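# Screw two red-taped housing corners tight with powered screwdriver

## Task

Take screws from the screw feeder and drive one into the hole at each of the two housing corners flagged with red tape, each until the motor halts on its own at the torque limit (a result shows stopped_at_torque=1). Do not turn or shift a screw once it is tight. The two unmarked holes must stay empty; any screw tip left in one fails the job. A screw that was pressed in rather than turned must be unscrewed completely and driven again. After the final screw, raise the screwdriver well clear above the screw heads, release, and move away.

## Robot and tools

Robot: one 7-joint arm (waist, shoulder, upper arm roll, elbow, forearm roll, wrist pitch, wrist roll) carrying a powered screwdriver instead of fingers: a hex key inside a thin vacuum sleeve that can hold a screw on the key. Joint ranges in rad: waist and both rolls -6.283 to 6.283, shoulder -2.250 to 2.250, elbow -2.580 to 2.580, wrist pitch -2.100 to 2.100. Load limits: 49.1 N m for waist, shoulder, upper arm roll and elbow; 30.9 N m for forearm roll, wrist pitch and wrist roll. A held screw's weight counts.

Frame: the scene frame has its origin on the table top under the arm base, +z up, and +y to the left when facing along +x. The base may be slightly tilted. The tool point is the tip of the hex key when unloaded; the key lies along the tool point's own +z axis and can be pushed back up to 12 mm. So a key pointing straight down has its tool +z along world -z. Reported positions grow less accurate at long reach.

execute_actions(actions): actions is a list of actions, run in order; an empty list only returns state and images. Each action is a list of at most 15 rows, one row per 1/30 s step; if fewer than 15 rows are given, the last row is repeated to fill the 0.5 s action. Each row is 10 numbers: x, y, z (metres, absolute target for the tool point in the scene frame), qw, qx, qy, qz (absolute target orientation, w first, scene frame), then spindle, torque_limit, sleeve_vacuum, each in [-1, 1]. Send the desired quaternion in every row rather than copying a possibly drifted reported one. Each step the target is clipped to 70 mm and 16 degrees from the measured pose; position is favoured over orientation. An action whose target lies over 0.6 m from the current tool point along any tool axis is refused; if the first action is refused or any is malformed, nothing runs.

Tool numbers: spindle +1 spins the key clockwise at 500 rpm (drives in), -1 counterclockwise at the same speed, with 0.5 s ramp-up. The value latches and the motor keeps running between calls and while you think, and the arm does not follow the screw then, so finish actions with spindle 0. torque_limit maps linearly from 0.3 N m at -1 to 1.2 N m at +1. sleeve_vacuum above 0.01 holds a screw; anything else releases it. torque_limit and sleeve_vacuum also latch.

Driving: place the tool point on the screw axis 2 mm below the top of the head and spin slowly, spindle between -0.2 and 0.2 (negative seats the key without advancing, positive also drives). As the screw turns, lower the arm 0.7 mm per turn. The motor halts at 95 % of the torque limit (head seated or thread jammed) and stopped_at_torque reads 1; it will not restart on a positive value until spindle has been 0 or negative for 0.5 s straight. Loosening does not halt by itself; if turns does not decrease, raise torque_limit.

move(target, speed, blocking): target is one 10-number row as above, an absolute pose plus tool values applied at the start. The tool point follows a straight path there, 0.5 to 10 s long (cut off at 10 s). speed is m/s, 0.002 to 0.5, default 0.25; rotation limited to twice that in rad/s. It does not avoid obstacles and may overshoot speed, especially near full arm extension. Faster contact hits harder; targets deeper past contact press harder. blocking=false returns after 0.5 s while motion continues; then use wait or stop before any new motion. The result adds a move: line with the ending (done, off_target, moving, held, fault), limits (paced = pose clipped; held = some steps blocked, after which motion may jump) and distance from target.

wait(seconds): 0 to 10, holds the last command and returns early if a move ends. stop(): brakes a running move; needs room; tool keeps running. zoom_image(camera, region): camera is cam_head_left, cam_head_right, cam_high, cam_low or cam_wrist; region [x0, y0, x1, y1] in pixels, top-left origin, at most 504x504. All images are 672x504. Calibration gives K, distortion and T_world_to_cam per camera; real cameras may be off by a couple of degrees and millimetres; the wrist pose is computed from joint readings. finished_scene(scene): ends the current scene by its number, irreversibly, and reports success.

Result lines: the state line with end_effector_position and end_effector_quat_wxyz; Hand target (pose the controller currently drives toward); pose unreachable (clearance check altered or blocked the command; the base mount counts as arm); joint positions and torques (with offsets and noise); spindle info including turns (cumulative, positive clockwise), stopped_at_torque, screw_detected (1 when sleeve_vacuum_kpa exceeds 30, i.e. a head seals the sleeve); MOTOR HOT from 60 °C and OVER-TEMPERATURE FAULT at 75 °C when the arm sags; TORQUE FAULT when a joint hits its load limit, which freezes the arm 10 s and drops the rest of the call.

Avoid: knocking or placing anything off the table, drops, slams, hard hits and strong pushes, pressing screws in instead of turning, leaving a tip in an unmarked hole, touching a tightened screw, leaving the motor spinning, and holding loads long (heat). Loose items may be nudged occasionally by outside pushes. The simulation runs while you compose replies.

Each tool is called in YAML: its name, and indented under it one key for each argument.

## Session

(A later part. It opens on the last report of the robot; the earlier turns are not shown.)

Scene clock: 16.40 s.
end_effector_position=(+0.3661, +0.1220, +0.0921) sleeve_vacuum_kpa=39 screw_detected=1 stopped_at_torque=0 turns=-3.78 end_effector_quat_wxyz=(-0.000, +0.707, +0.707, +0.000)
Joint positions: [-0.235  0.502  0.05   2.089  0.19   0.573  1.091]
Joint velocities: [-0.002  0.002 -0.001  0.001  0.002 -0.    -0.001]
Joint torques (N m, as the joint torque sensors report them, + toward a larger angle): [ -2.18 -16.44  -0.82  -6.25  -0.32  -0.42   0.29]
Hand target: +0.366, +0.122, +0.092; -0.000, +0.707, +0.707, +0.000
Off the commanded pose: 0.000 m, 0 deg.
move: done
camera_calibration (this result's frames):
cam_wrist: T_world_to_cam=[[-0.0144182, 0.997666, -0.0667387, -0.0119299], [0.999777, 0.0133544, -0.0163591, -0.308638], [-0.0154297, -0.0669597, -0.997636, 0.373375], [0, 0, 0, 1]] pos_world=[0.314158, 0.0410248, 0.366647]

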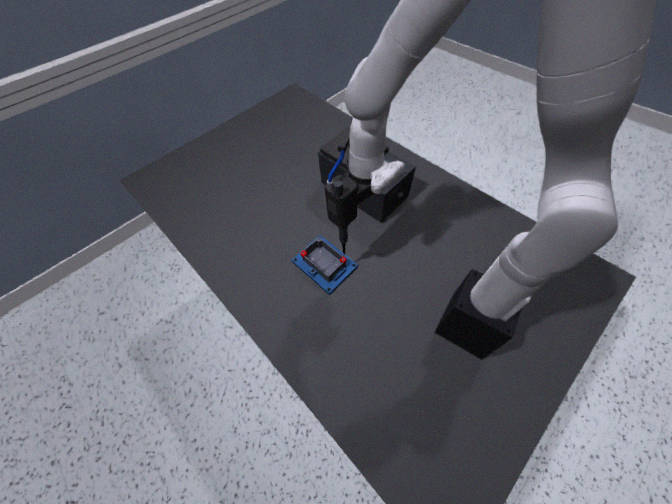

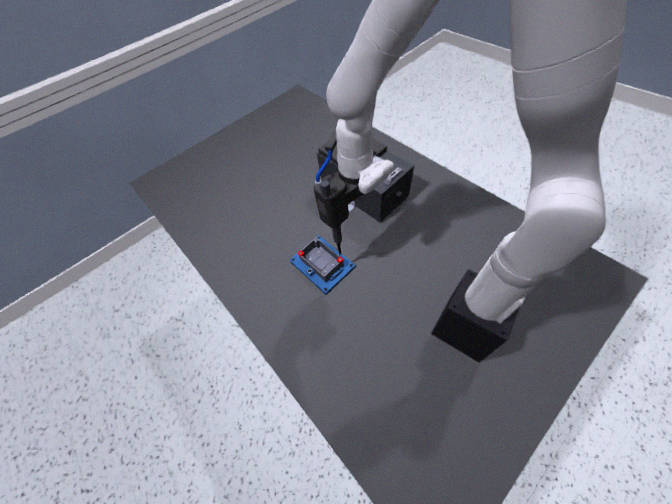

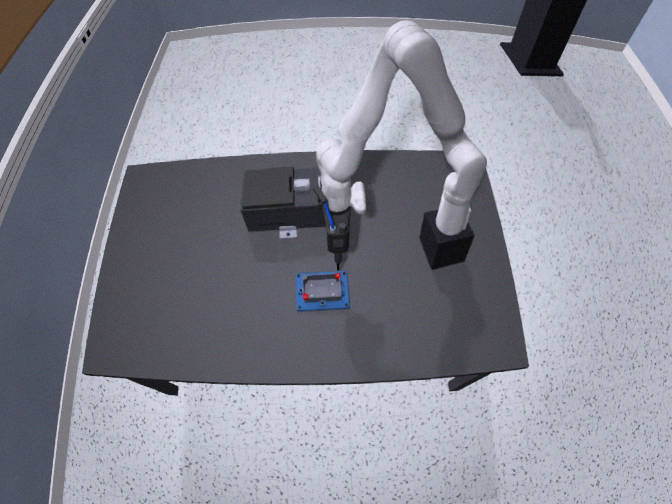

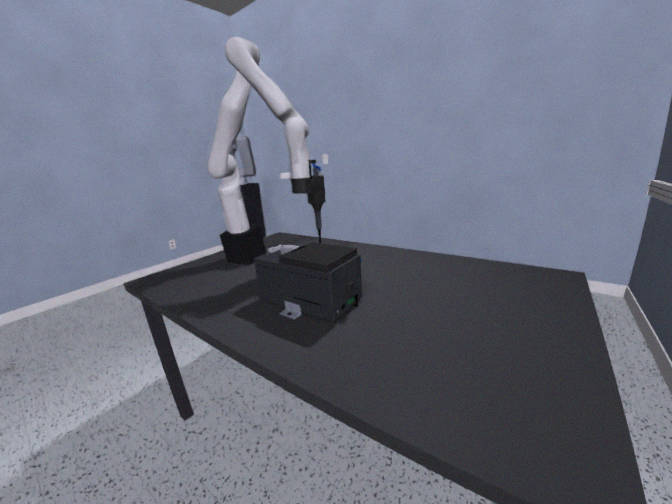

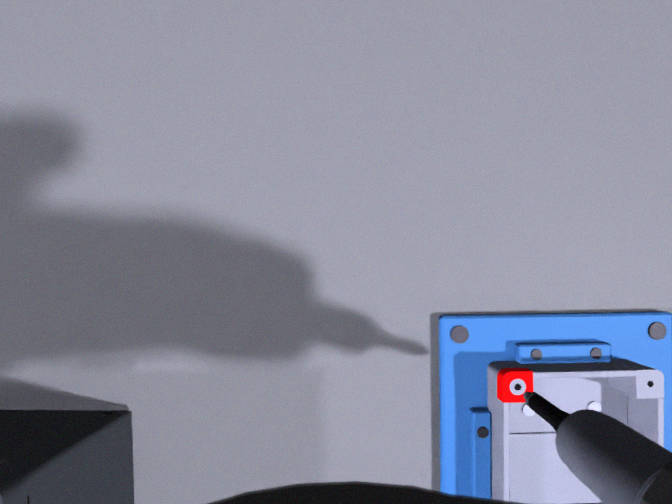

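move:
  target: [0.3655,0.123,0.080,0,0.7071,0.7071,0,0,0,1]
  speed: 0.02

zoom_image:
  camera: "cam_wrist"
  region: [490,360,570,420]

zoom_image:
  camera: "cam_head_left"
  region: [315,225,375,285]

Scene clock: 17.77 s.
end_effector_position=(+0.3656, +0.1230, +0.0801) sleeve_vacuum_kpa=39 screw_detected=1 stopped_at_torque=0 turns=-3.78 end_effector_quat_wxyz=(+0.000, +0.707, +0.707, +0.000)
Joint positions: [-0.238  0.53   0.054  2.1    0.195  0.534  1.083]
Joint velocities: [-0.001  0.002  0.     0.002  0.    -0.    -0.   ]
Joint torques (N m, as the joint torque sensors report them, + toward a larger angle): [ -2.06 -16.54  -0.88  -5.75  -0.43  -0.4    0.06]
Hand target: +0.366, +0.123, +0.080; -0.000, +0.707, +0.707, +0.000
Off the commanded pose: 0.000 m, 0 deg.
move: done
camera_calibration (this result's frames):
cam_wrist: T_world_to_cam=[[-0.0146576, 0.997662, -0.0667577, -0.0137184], [0.999774, 0.013596, -0.0163293, -0.308325], [-0.0153834, -0.066982, -0.997636, 0.361475], [0, 0, 0, 1]] pos_world=[0.313615, 0.0420907, 0.35467]

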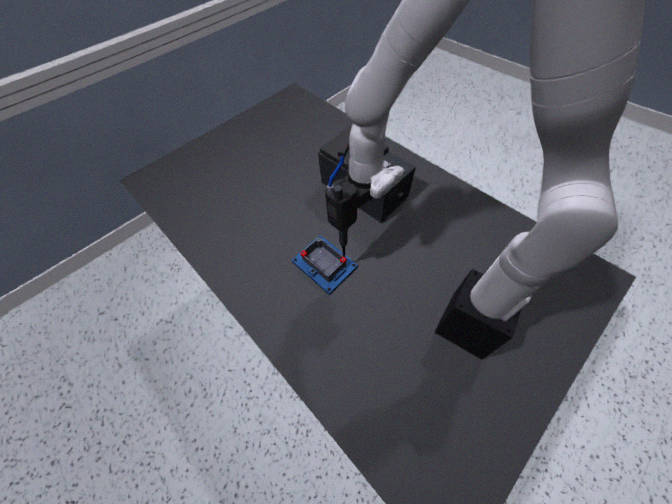

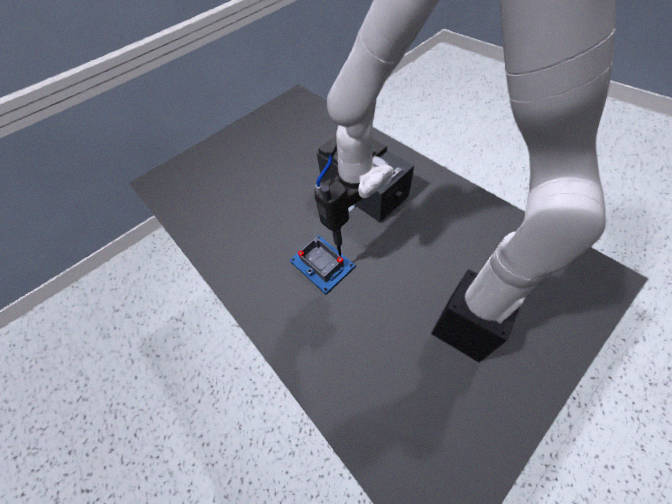

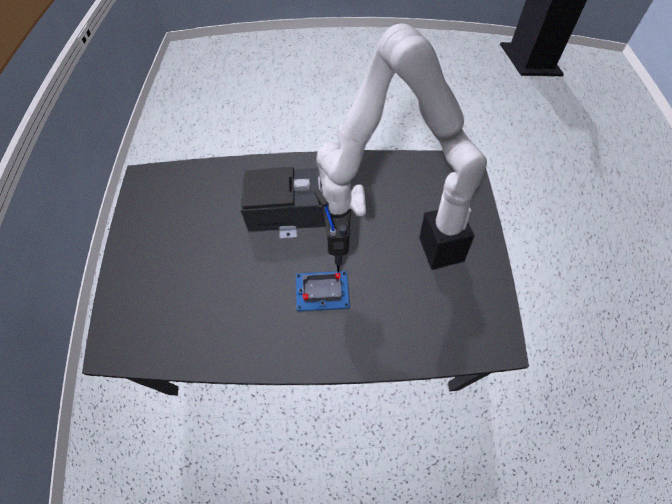

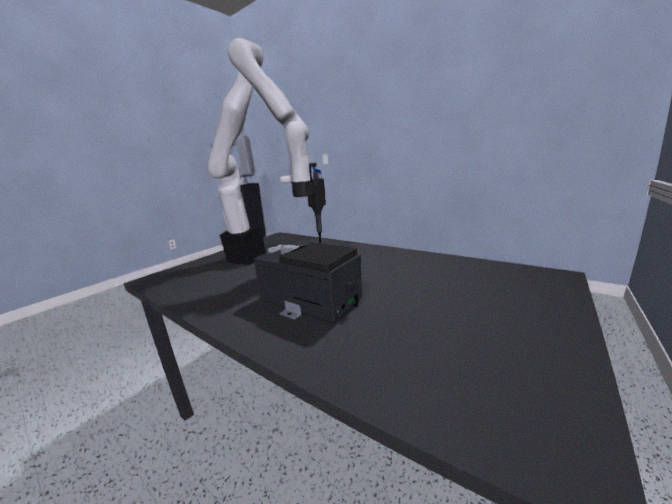

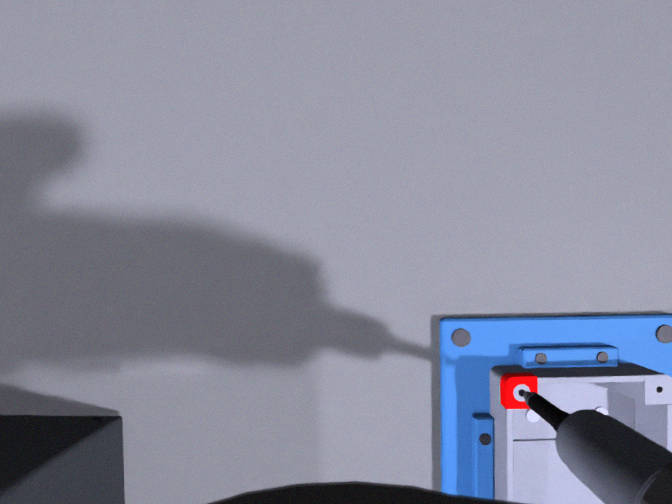

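Region (490, 360, 570, 420) of cam_wrist's 672x504 image, scaled by 6.300; it fills the top 378 rows of this view, and the rest is white.

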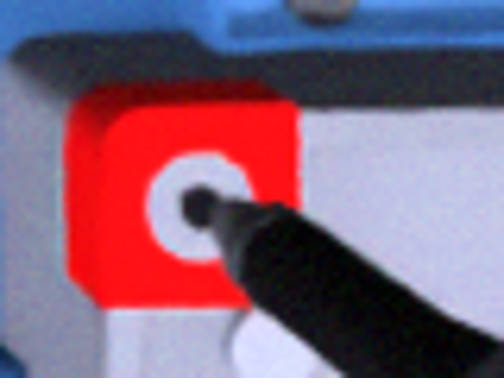

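Region (315, 225, 375, 285) of cam_head_left's 672x504 image, scaled by 8.400, with more detail than that image has.

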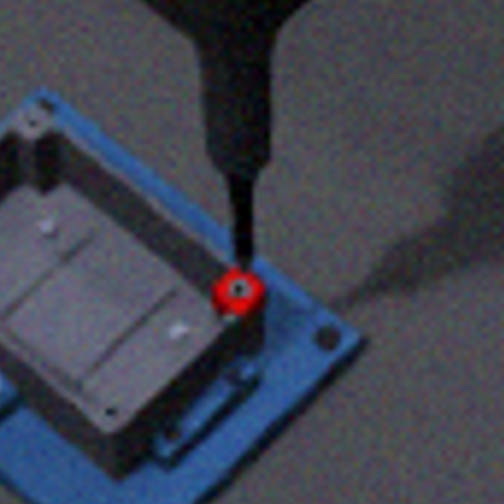

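move:
  target: [0.3652,0.1227,0.076,0,0.7071,0.7071,0,0,0,1]
  speed: 0.01

move:
  target: [0.3652,0.1227,0.068,0,0.7071,0.7071,0,0.3,0,1]
  speed: 0.002

execute_actions:
  actions:
    - [[0.3652,0.1227,0.068,0,0.7071,0.7071,0,0,0,1]]

zoom_image:
  camera: "cam_wrist"
  region: [490,360,570,420]

Scene clock: 19.10 s.
end_effector_position=(+0.3652, +0.1227, +0.0760) sleeve_vacuum_kpa=39 screw_detected=1 stopped_at_torque=0 turns=-3.78 end_effector_quat_wxyz=(+0.000, +0.707, +0.707, +0.000)
Joint positions: [-0.237  0.539  0.056  2.105  0.198  0.521  1.082]
Joint velocities: [-0.001  0.001  0.    -0.001  0.    -0.    -0.   ]
Joint torques (N m, as the joint torque sensors report them, + toward a larger angle): [ -2.13 -16.47  -0.86  -5.62  -0.34  -0.4    0.13]
Hand target: +0.365, +0.123, +0.076; -0.000, +0.707, +0.707, +0.000
Off the commanded pose: 0.000 m, 0 deg.
move: done
camera_calibration (this result's frames):
cam_wrist: T_world_to_cam=[[-0.0146926, 0.997654, -0.0668608, -0.0136455], [0.999772, 0.013622, -0.0164408, -0.30802], [-0.0154915, -0.0670871, -0.997627, 0.357453], [0, 0, 0, 1]] pos_world=[0.313287, 0.0417898, 0.350629]

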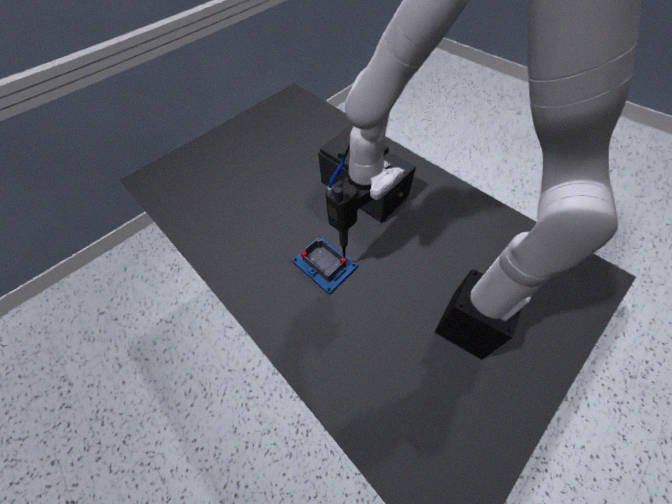

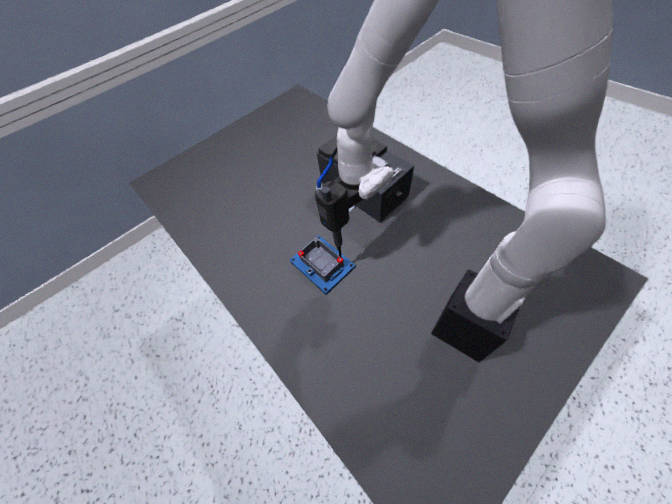

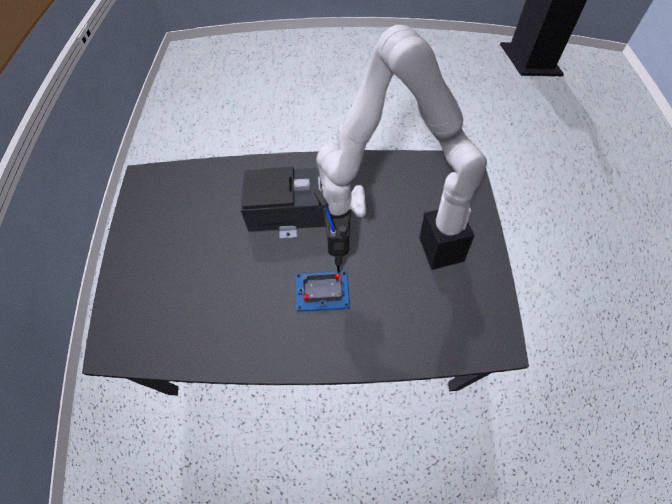

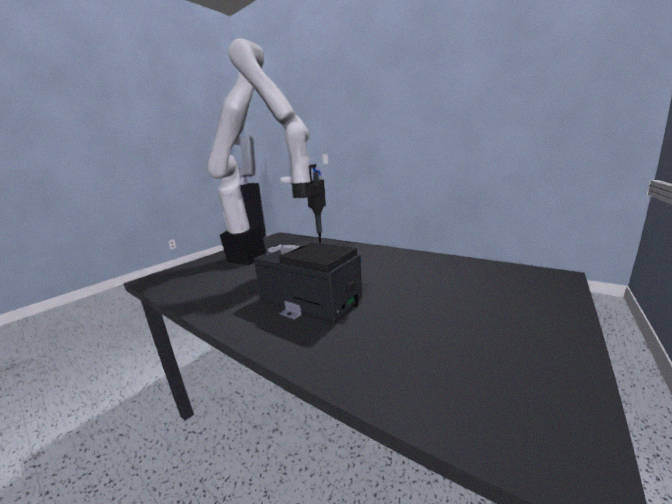

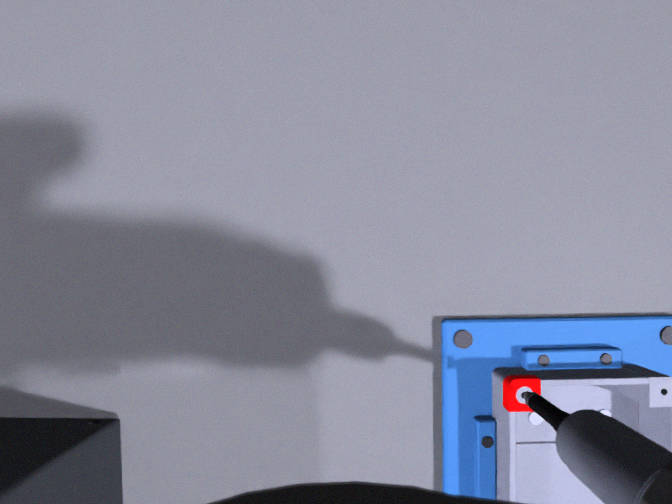

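Scene clock: 23.33 s.
end_effector_position=(+0.3652, +0.1227, +0.0680) sleeve_vacuum_kpa=39 screw_detected=1 stopped_at_torque=0 turns=6.66 end_effector_quat_wxyz=(-0.000, +0.707, +0.707, +0.000)
Joint positions: [-0.236  0.559  0.059  2.111  0.201  0.495  1.079]
Joint velocities: [ 0.    -0.     0.    -0.001 -0.    -0.    -0.001]
Joint torques (N m, as the joint torque sensors report them, + toward a larger angle): [ -2.13 -16.63  -0.77  -5.44  -0.24  -0.37   0.12]
Hand target: +0.365, +0.123, +0.068; -0.000, +0.707, +0.707, +0.000
Off the commanded pose: 0.000 m, 0 deg.
move: done
camera_calibration (this result's frames):
cam_wrist: T_world_to_cam=[[-0.0147126, 0.997654, -0.0668555, -0.0141819], [0.999771, 0.0136371, -0.0165137, -0.308126], [-0.0155633, -0.0670831, -0.997626, 0.349475], [0, 0, 0, 1]] pos_world=[0.313286, 0.0417944, 0.342609]

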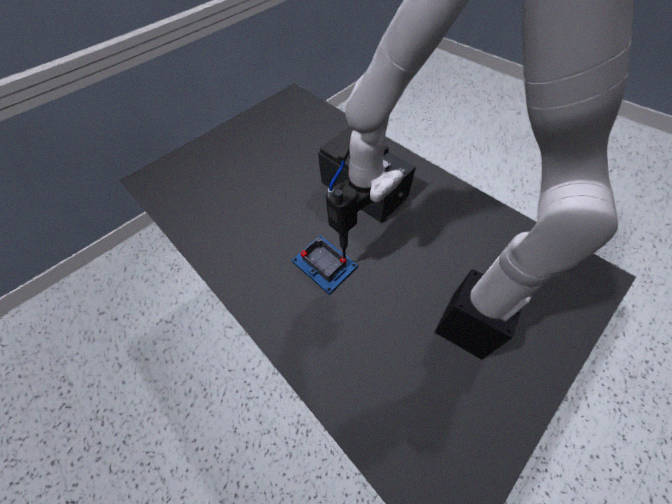

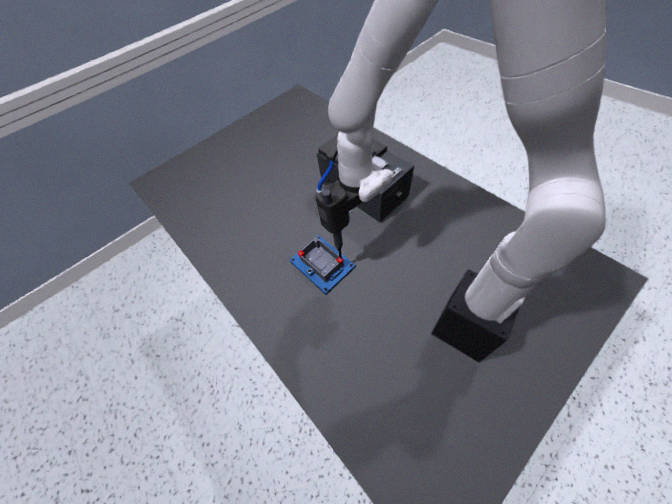

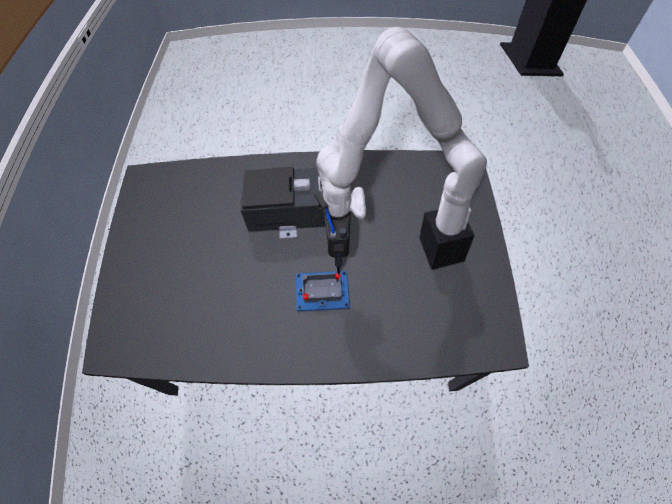

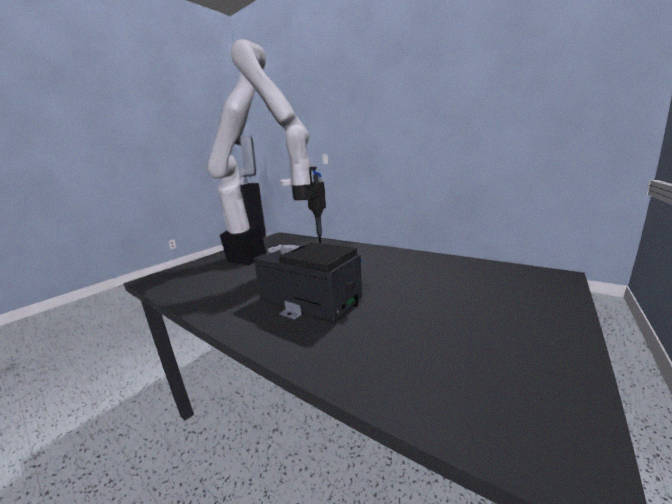

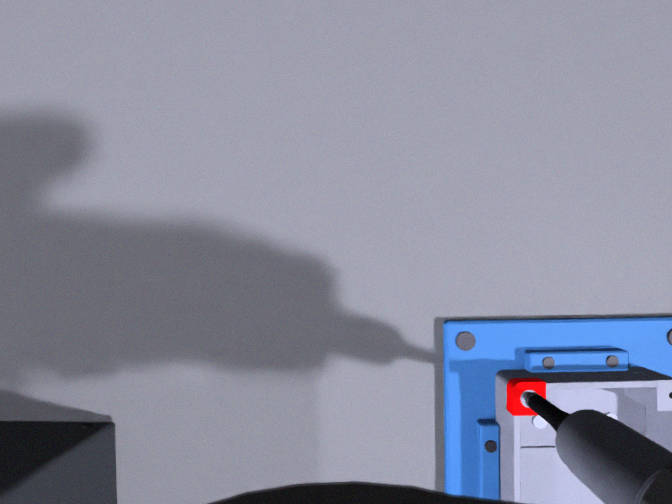

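Scene clock: 23.83 s.
end_effector_position=(+0.3652, +0.1227, +0.0680) sleeve_vacuum_kpa=40 screw_detected=1 stopped_at_torque=0 turns=6.66 end_effector_quat_wxyz=(-0.000, +0.707, +0.707, -0.000)
Joint positions: [-0.236  0.559  0.059  2.111  0.201  0.495  1.079]
Joint velocities: [-0.001 -0.     0.    -0.    -0.     0.     0.   ]
Joint torques (N m, as the joint torque sensors report them, + toward a larger angle): [ -2.07 -16.64  -0.86  -5.47  -0.38  -0.4    0.05]
Hand target: +0.365, +0.123, +0.068; -0.000, +0.707, +0.707, +0.000
Off the commanded pose: 0.000 m, 0 deg.
camera_calibration (this result's frames):
cam_wrist: T_world_to_cam=[[-0.014695, 0.99765, -0.0669174, -0.0141546], [0.999771, 0.0136185, -0.0165143, -0.308114], [-0.0155642, -0.0671448, -0.997622, 0.349468], [0, 0, 0, 1]] pos_world=[0.313275, 0.0417824, 0.342602]

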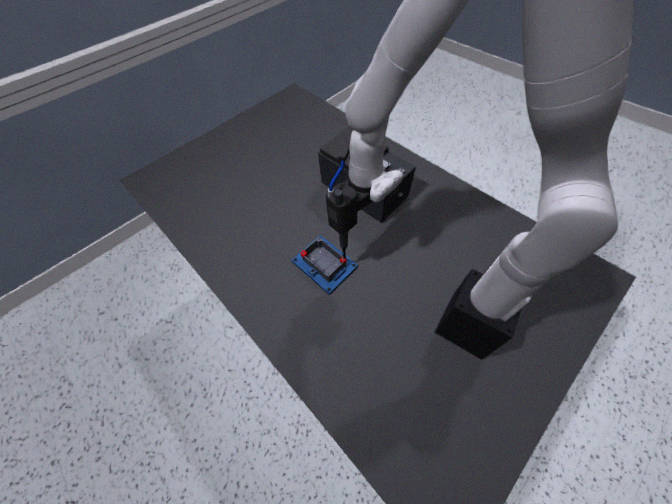

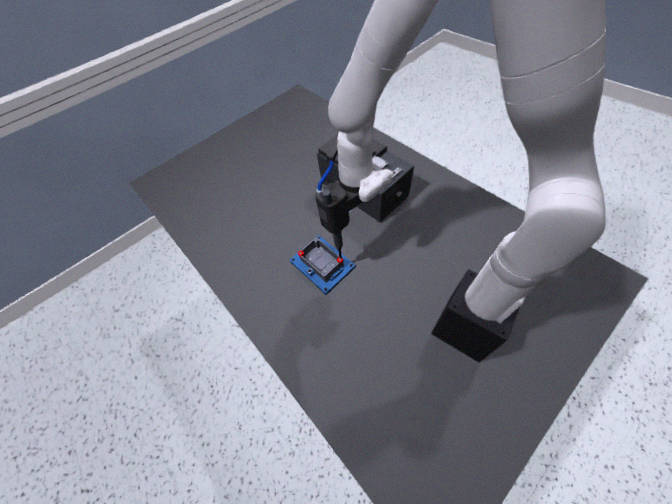

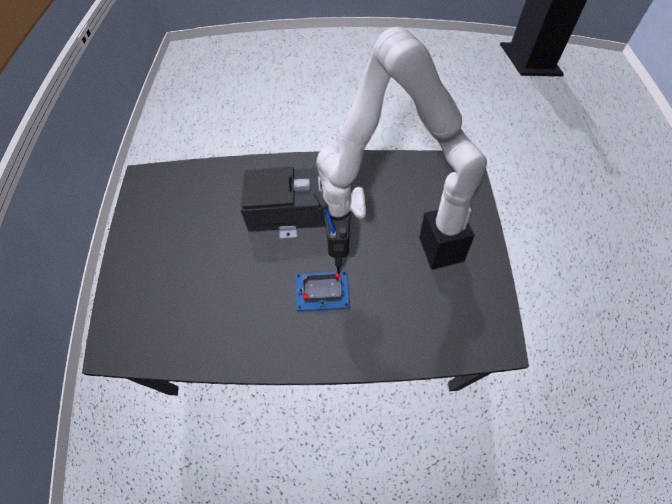

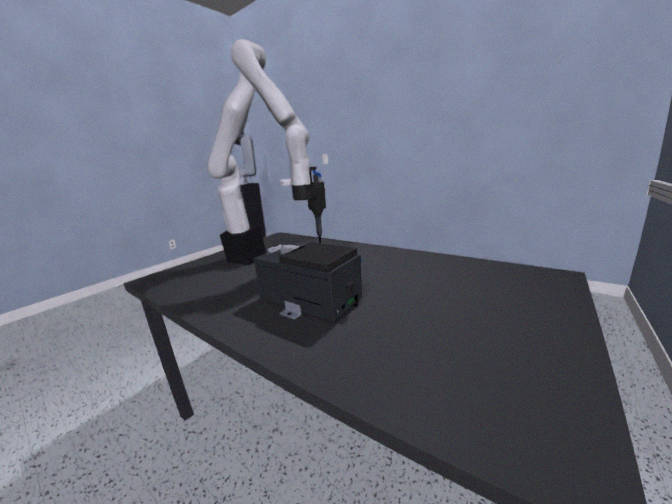

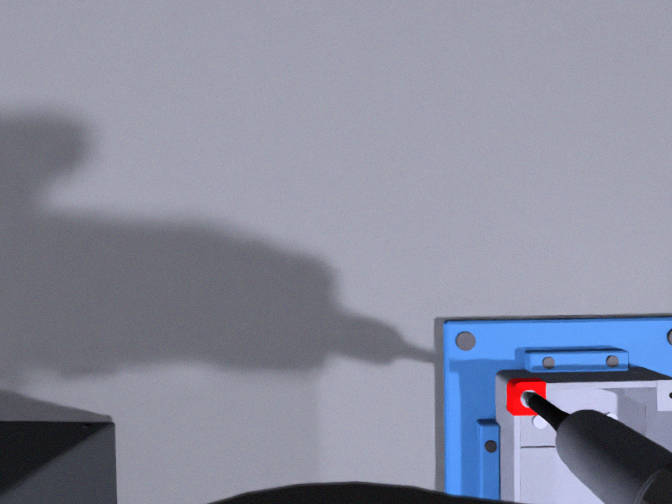

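Region (490, 360, 570, 420) of cam_wrist's 672x504 image, scaled by 6.300; it fills the top 378 rows of this view, and the rest is white.

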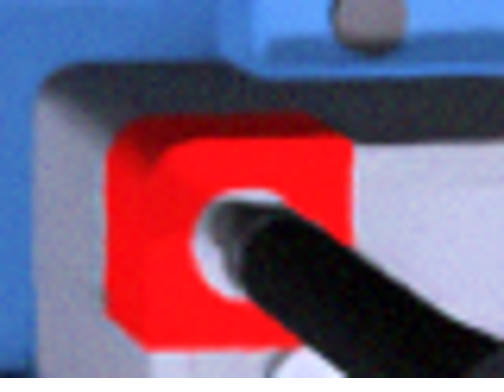

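zoom_image:
  camera: "cam_head_left"
  region: [325,240,365,280]

zoom_image:
  camera: "cam_high"
  region: [320,255,360,295]

Region (325, 240, 365, 280) of cam_head_left's 672x504 image, scaled by 12.600, with more detail than that image has.

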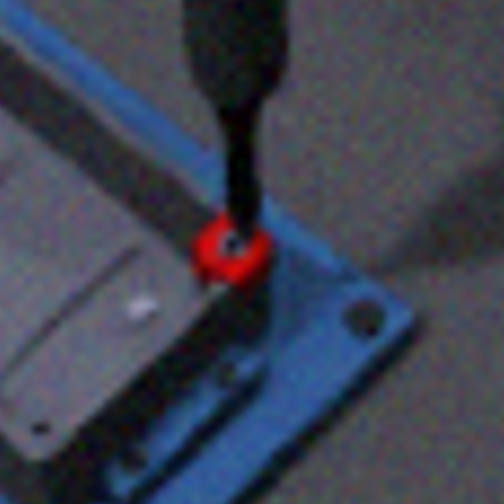

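Region (320, 255, 360, 295) of cam_high's 672x504 image, scaled by 12.600, with more detail than that image has.

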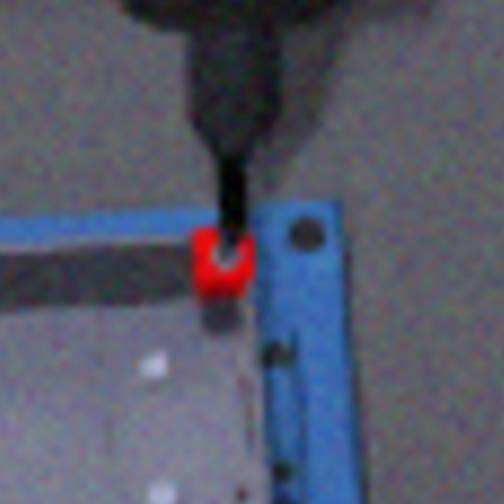

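move:
  target: [0.3667,0.1242,0.068,0,0.7071,0.7071,0,0,0,1]
  speed: 0.003

zoom_image:
  camera: "cam_wrist"
  region: [490,360,570,420]

zoom_image:
  camera: "cam_head_left"
  region: [325,240,365,280]

Scene clock: 27.73 s.
end_effector_position=(+0.3667, +0.1242, +0.0680) sleeve_vacuum_kpa=40 screw_detected=1 stopped_at_torque=0 turns=6.66 end_effector_quat_wxyz=(+0.000, +0.707, +0.707, +0.000)
Joint positions: [-0.239  0.561  0.059  2.105  0.2    0.498  1.078]
Joint velocities: [-0.001  0.     0.     0.    -0.     0.    -0.001]
Joint torques (N m, as the joint torque sensors report them, + toward a larger angle): [ -2.   -16.67  -0.82  -5.46  -0.37  -0.34   0.2 ]
Hand target: +0.367, +0.124, +0.068; +0.000, +0.707, +0.707, +0.000
Off the commanded pose: 0.000 m, 0 deg.
move: done
camera_calibration (this result's frames):
cam_wrist: T_world_to_cam=[[-0.0146722, 0.997651, -0.0669097, -0.0156293], [0.999772, 0.0135975, -0.0164888, -0.309649], [-0.0155403, -0.0671363, -0.997623, 0.349594], [0, 0, 0, 1]] pos_world=[0.314782, 0.0432735, 0.342612]

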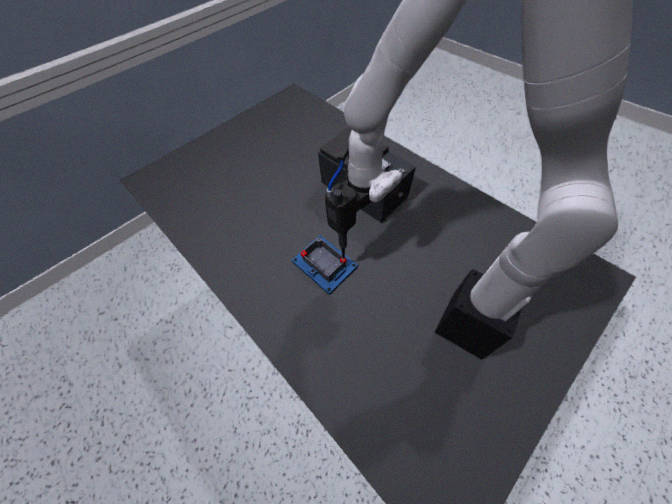

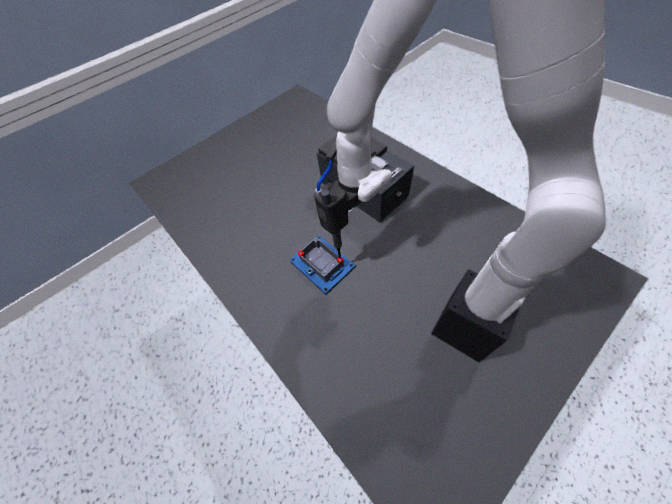

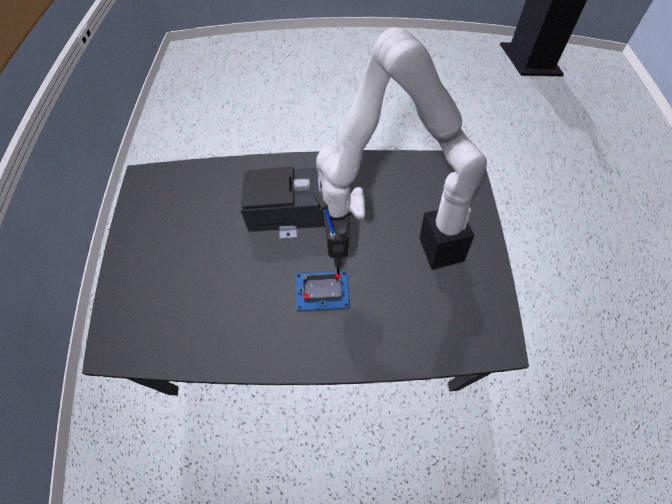

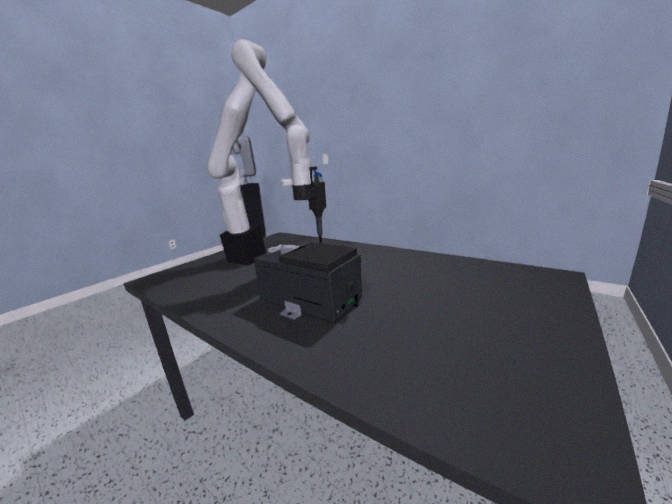

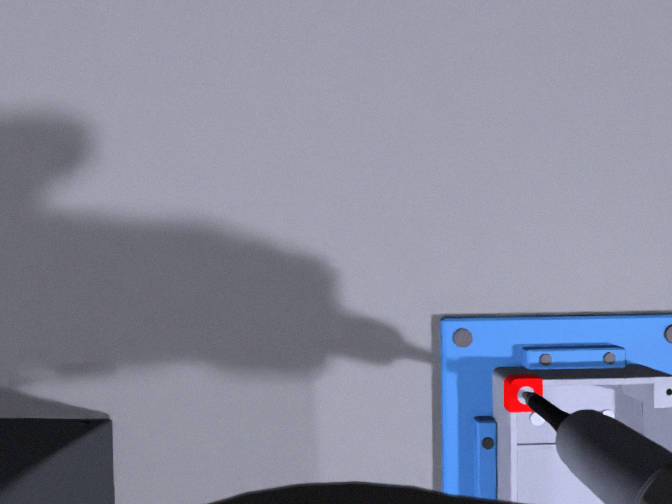

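Region (490, 360, 570, 420) of cam_wrist's 672x504 image, scaled by 6.300; it fills the top 378 rows of this view, and the rest is white.

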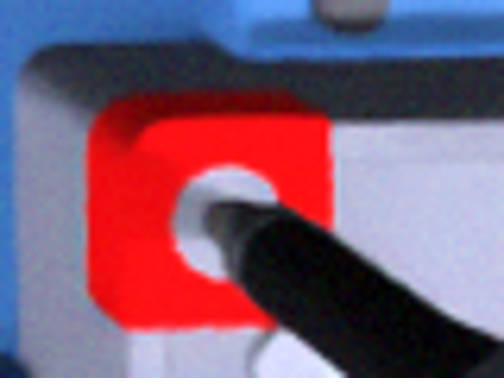

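Region (325, 240, 365, 280) of cam_head_left's 672x504 image, scaled by 12.600, with more detail than that image has.

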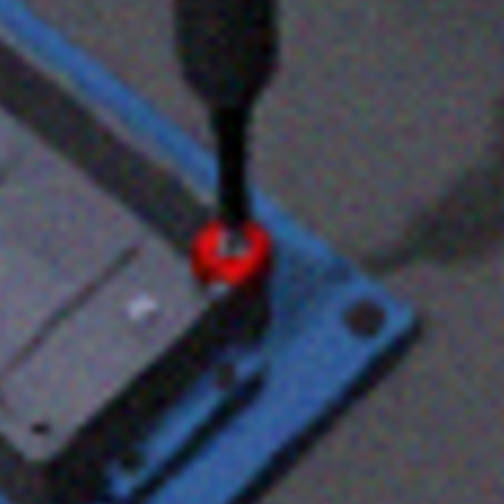

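move:
  target: [0.367,0.125,0.061,0,0.7071,0.7071,0,0.3,0,1]
  speed: 0.002

execute_actions:
  actions:
    - [[0.367,0.125,0.061,0,0.7071,0.7071,0,0,0,1]]

zoom_image:
  camera: "cam_wrist"
  region: [490,360,570,420]

Scene clock: 31.83 s.
end_effector_position=(+0.3672, +0.1247, +0.0615) sleeve_vacuum_kpa=40 screw_detected=1 stopped_at_torque=0 turns=15.84 end_effector_quat_wxyz=(+0.000, +0.707, +0.707, +0.000)
Joint positions: [-0.24   0.578  0.062  2.108  0.203  0.478  1.074]
Joint velocities: [ 0.002  0.    -0.001  0.002  0.    -0.    -0.001]
Joint torques (N m, as the joint torque sensors report them, + toward a larger angle): [ -2.27 -15.93  -1.06  -5.36  -0.34  -0.73  -0.04]
Hand target: +0.367, +0.125, +0.061; -0.000, +0.707, +0.707, +0.000
Off the commanded pose: 0.001 m, 0 deg.
move: done
camera_calibration (this result's frames):
cam_wrist: T_world_to_cam=[[-0.014253, 0.997649, -0.0670255, -0.0166899], [0.999785, 0.0132105, -0.0159716, -0.310246], [-0.0150486, -0.0672387, -0.997623, 0.342954], [0, 0, 0, 1]] pos_world=[0.315102, 0.0438089, 0.336065]

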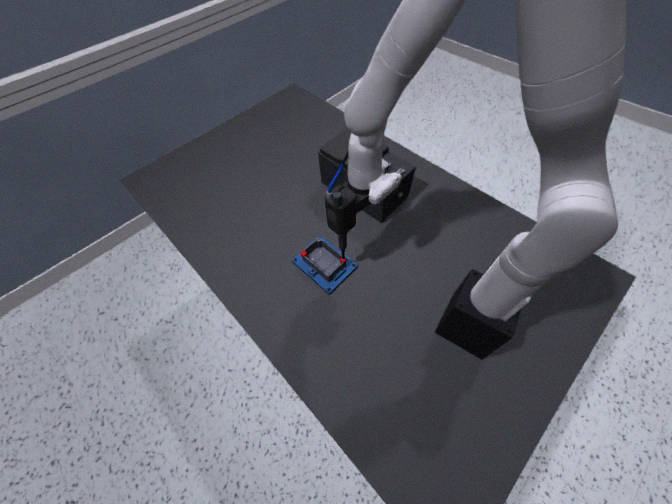

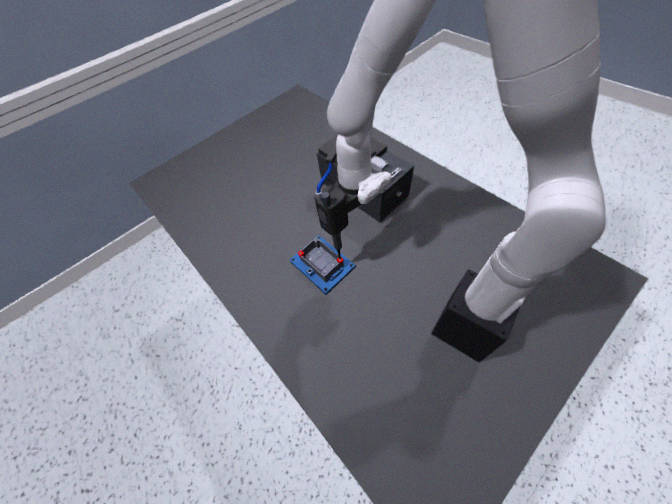

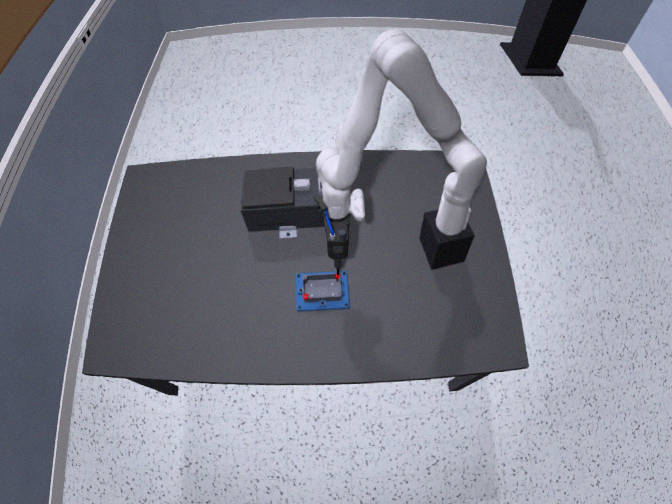

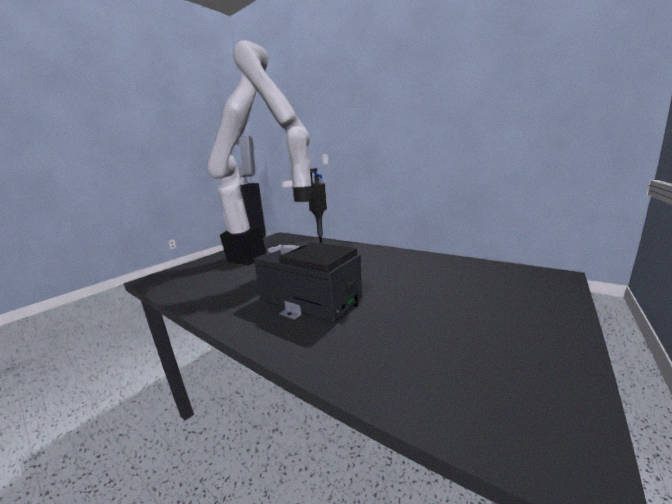

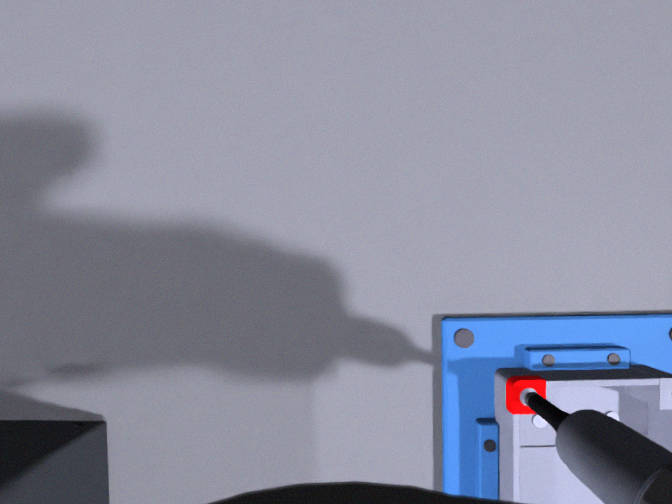

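Scene clock: 32.33 s.
end_effector_position=(+0.3672, +0.1247, +0.0615) sleeve_vacuum_kpa=40 screw_detected=1 stopped_at_torque=0 turns=15.84 end_effector_quat_wxyz=(+0.000, +0.707, +0.707, +0.000)
Joint positions: [-0.24   0.578  0.062  2.108  0.204  0.478  1.073]
Joint velocities: [-0.001 -0.    -0.    -0.     0.     0.    -0.   ]
Joint torques (N m, as the joint torque sensors report them, + toward a larger angle): [ -2.19 -15.89  -0.99  -5.3   -0.38  -0.84  -0.06]
Hand target: +0.367, +0.125, +0.061; -0.000, +0.707, +0.707, -0.000
Off the commanded pose: 0.001 m, 0 deg.
camera_calibration (this result's frames):
cam_wrist: T_world_to_cam=[[-0.0142535, 0.997647, -0.0670583, -0.0166847], [0.999785, 0.0132112, -0.0159617, -0.310245], [-0.0150382, -0.0672714, -0.997621, 0.342939], [0, 0, 0, 1]] pos_world=[0.315098, 0.0438141, 0.336052]

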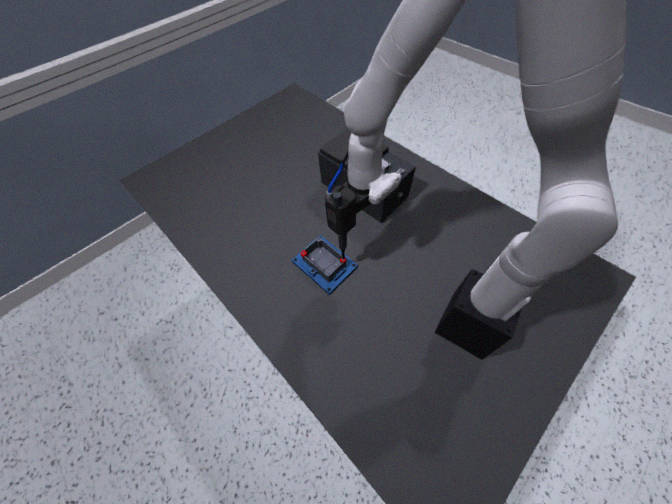

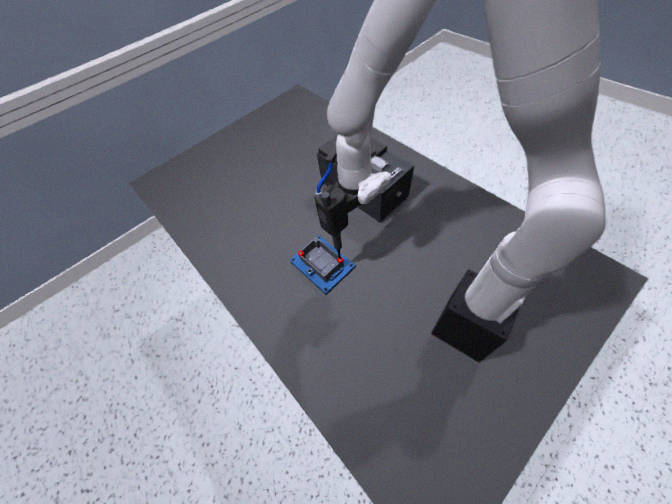

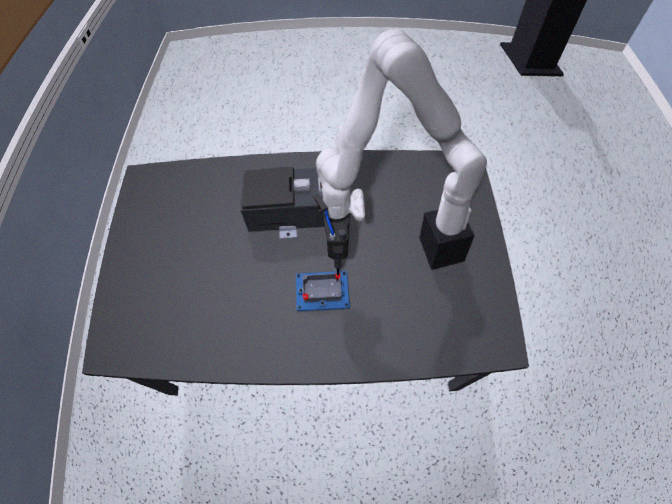

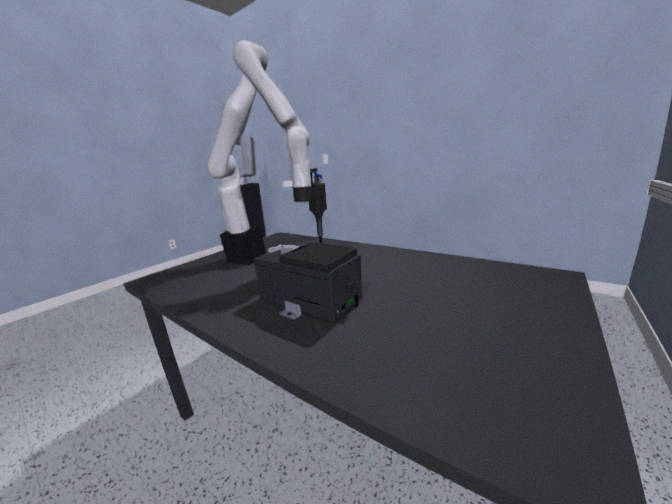

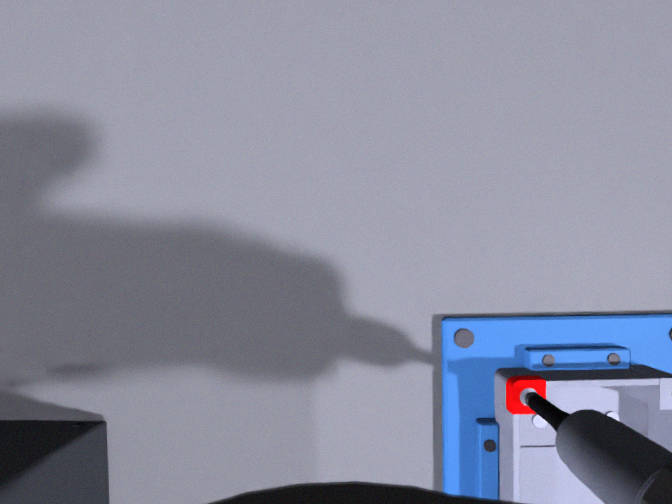

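Region (490, 360, 570, 420) of cam_wrist's 672x504 image, scaled by 6.300; it fills the top 378 rows of this view, and the rest is white.

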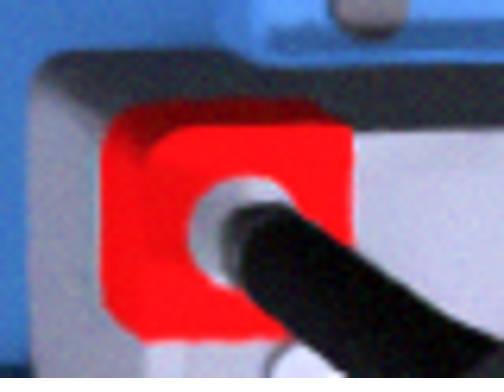

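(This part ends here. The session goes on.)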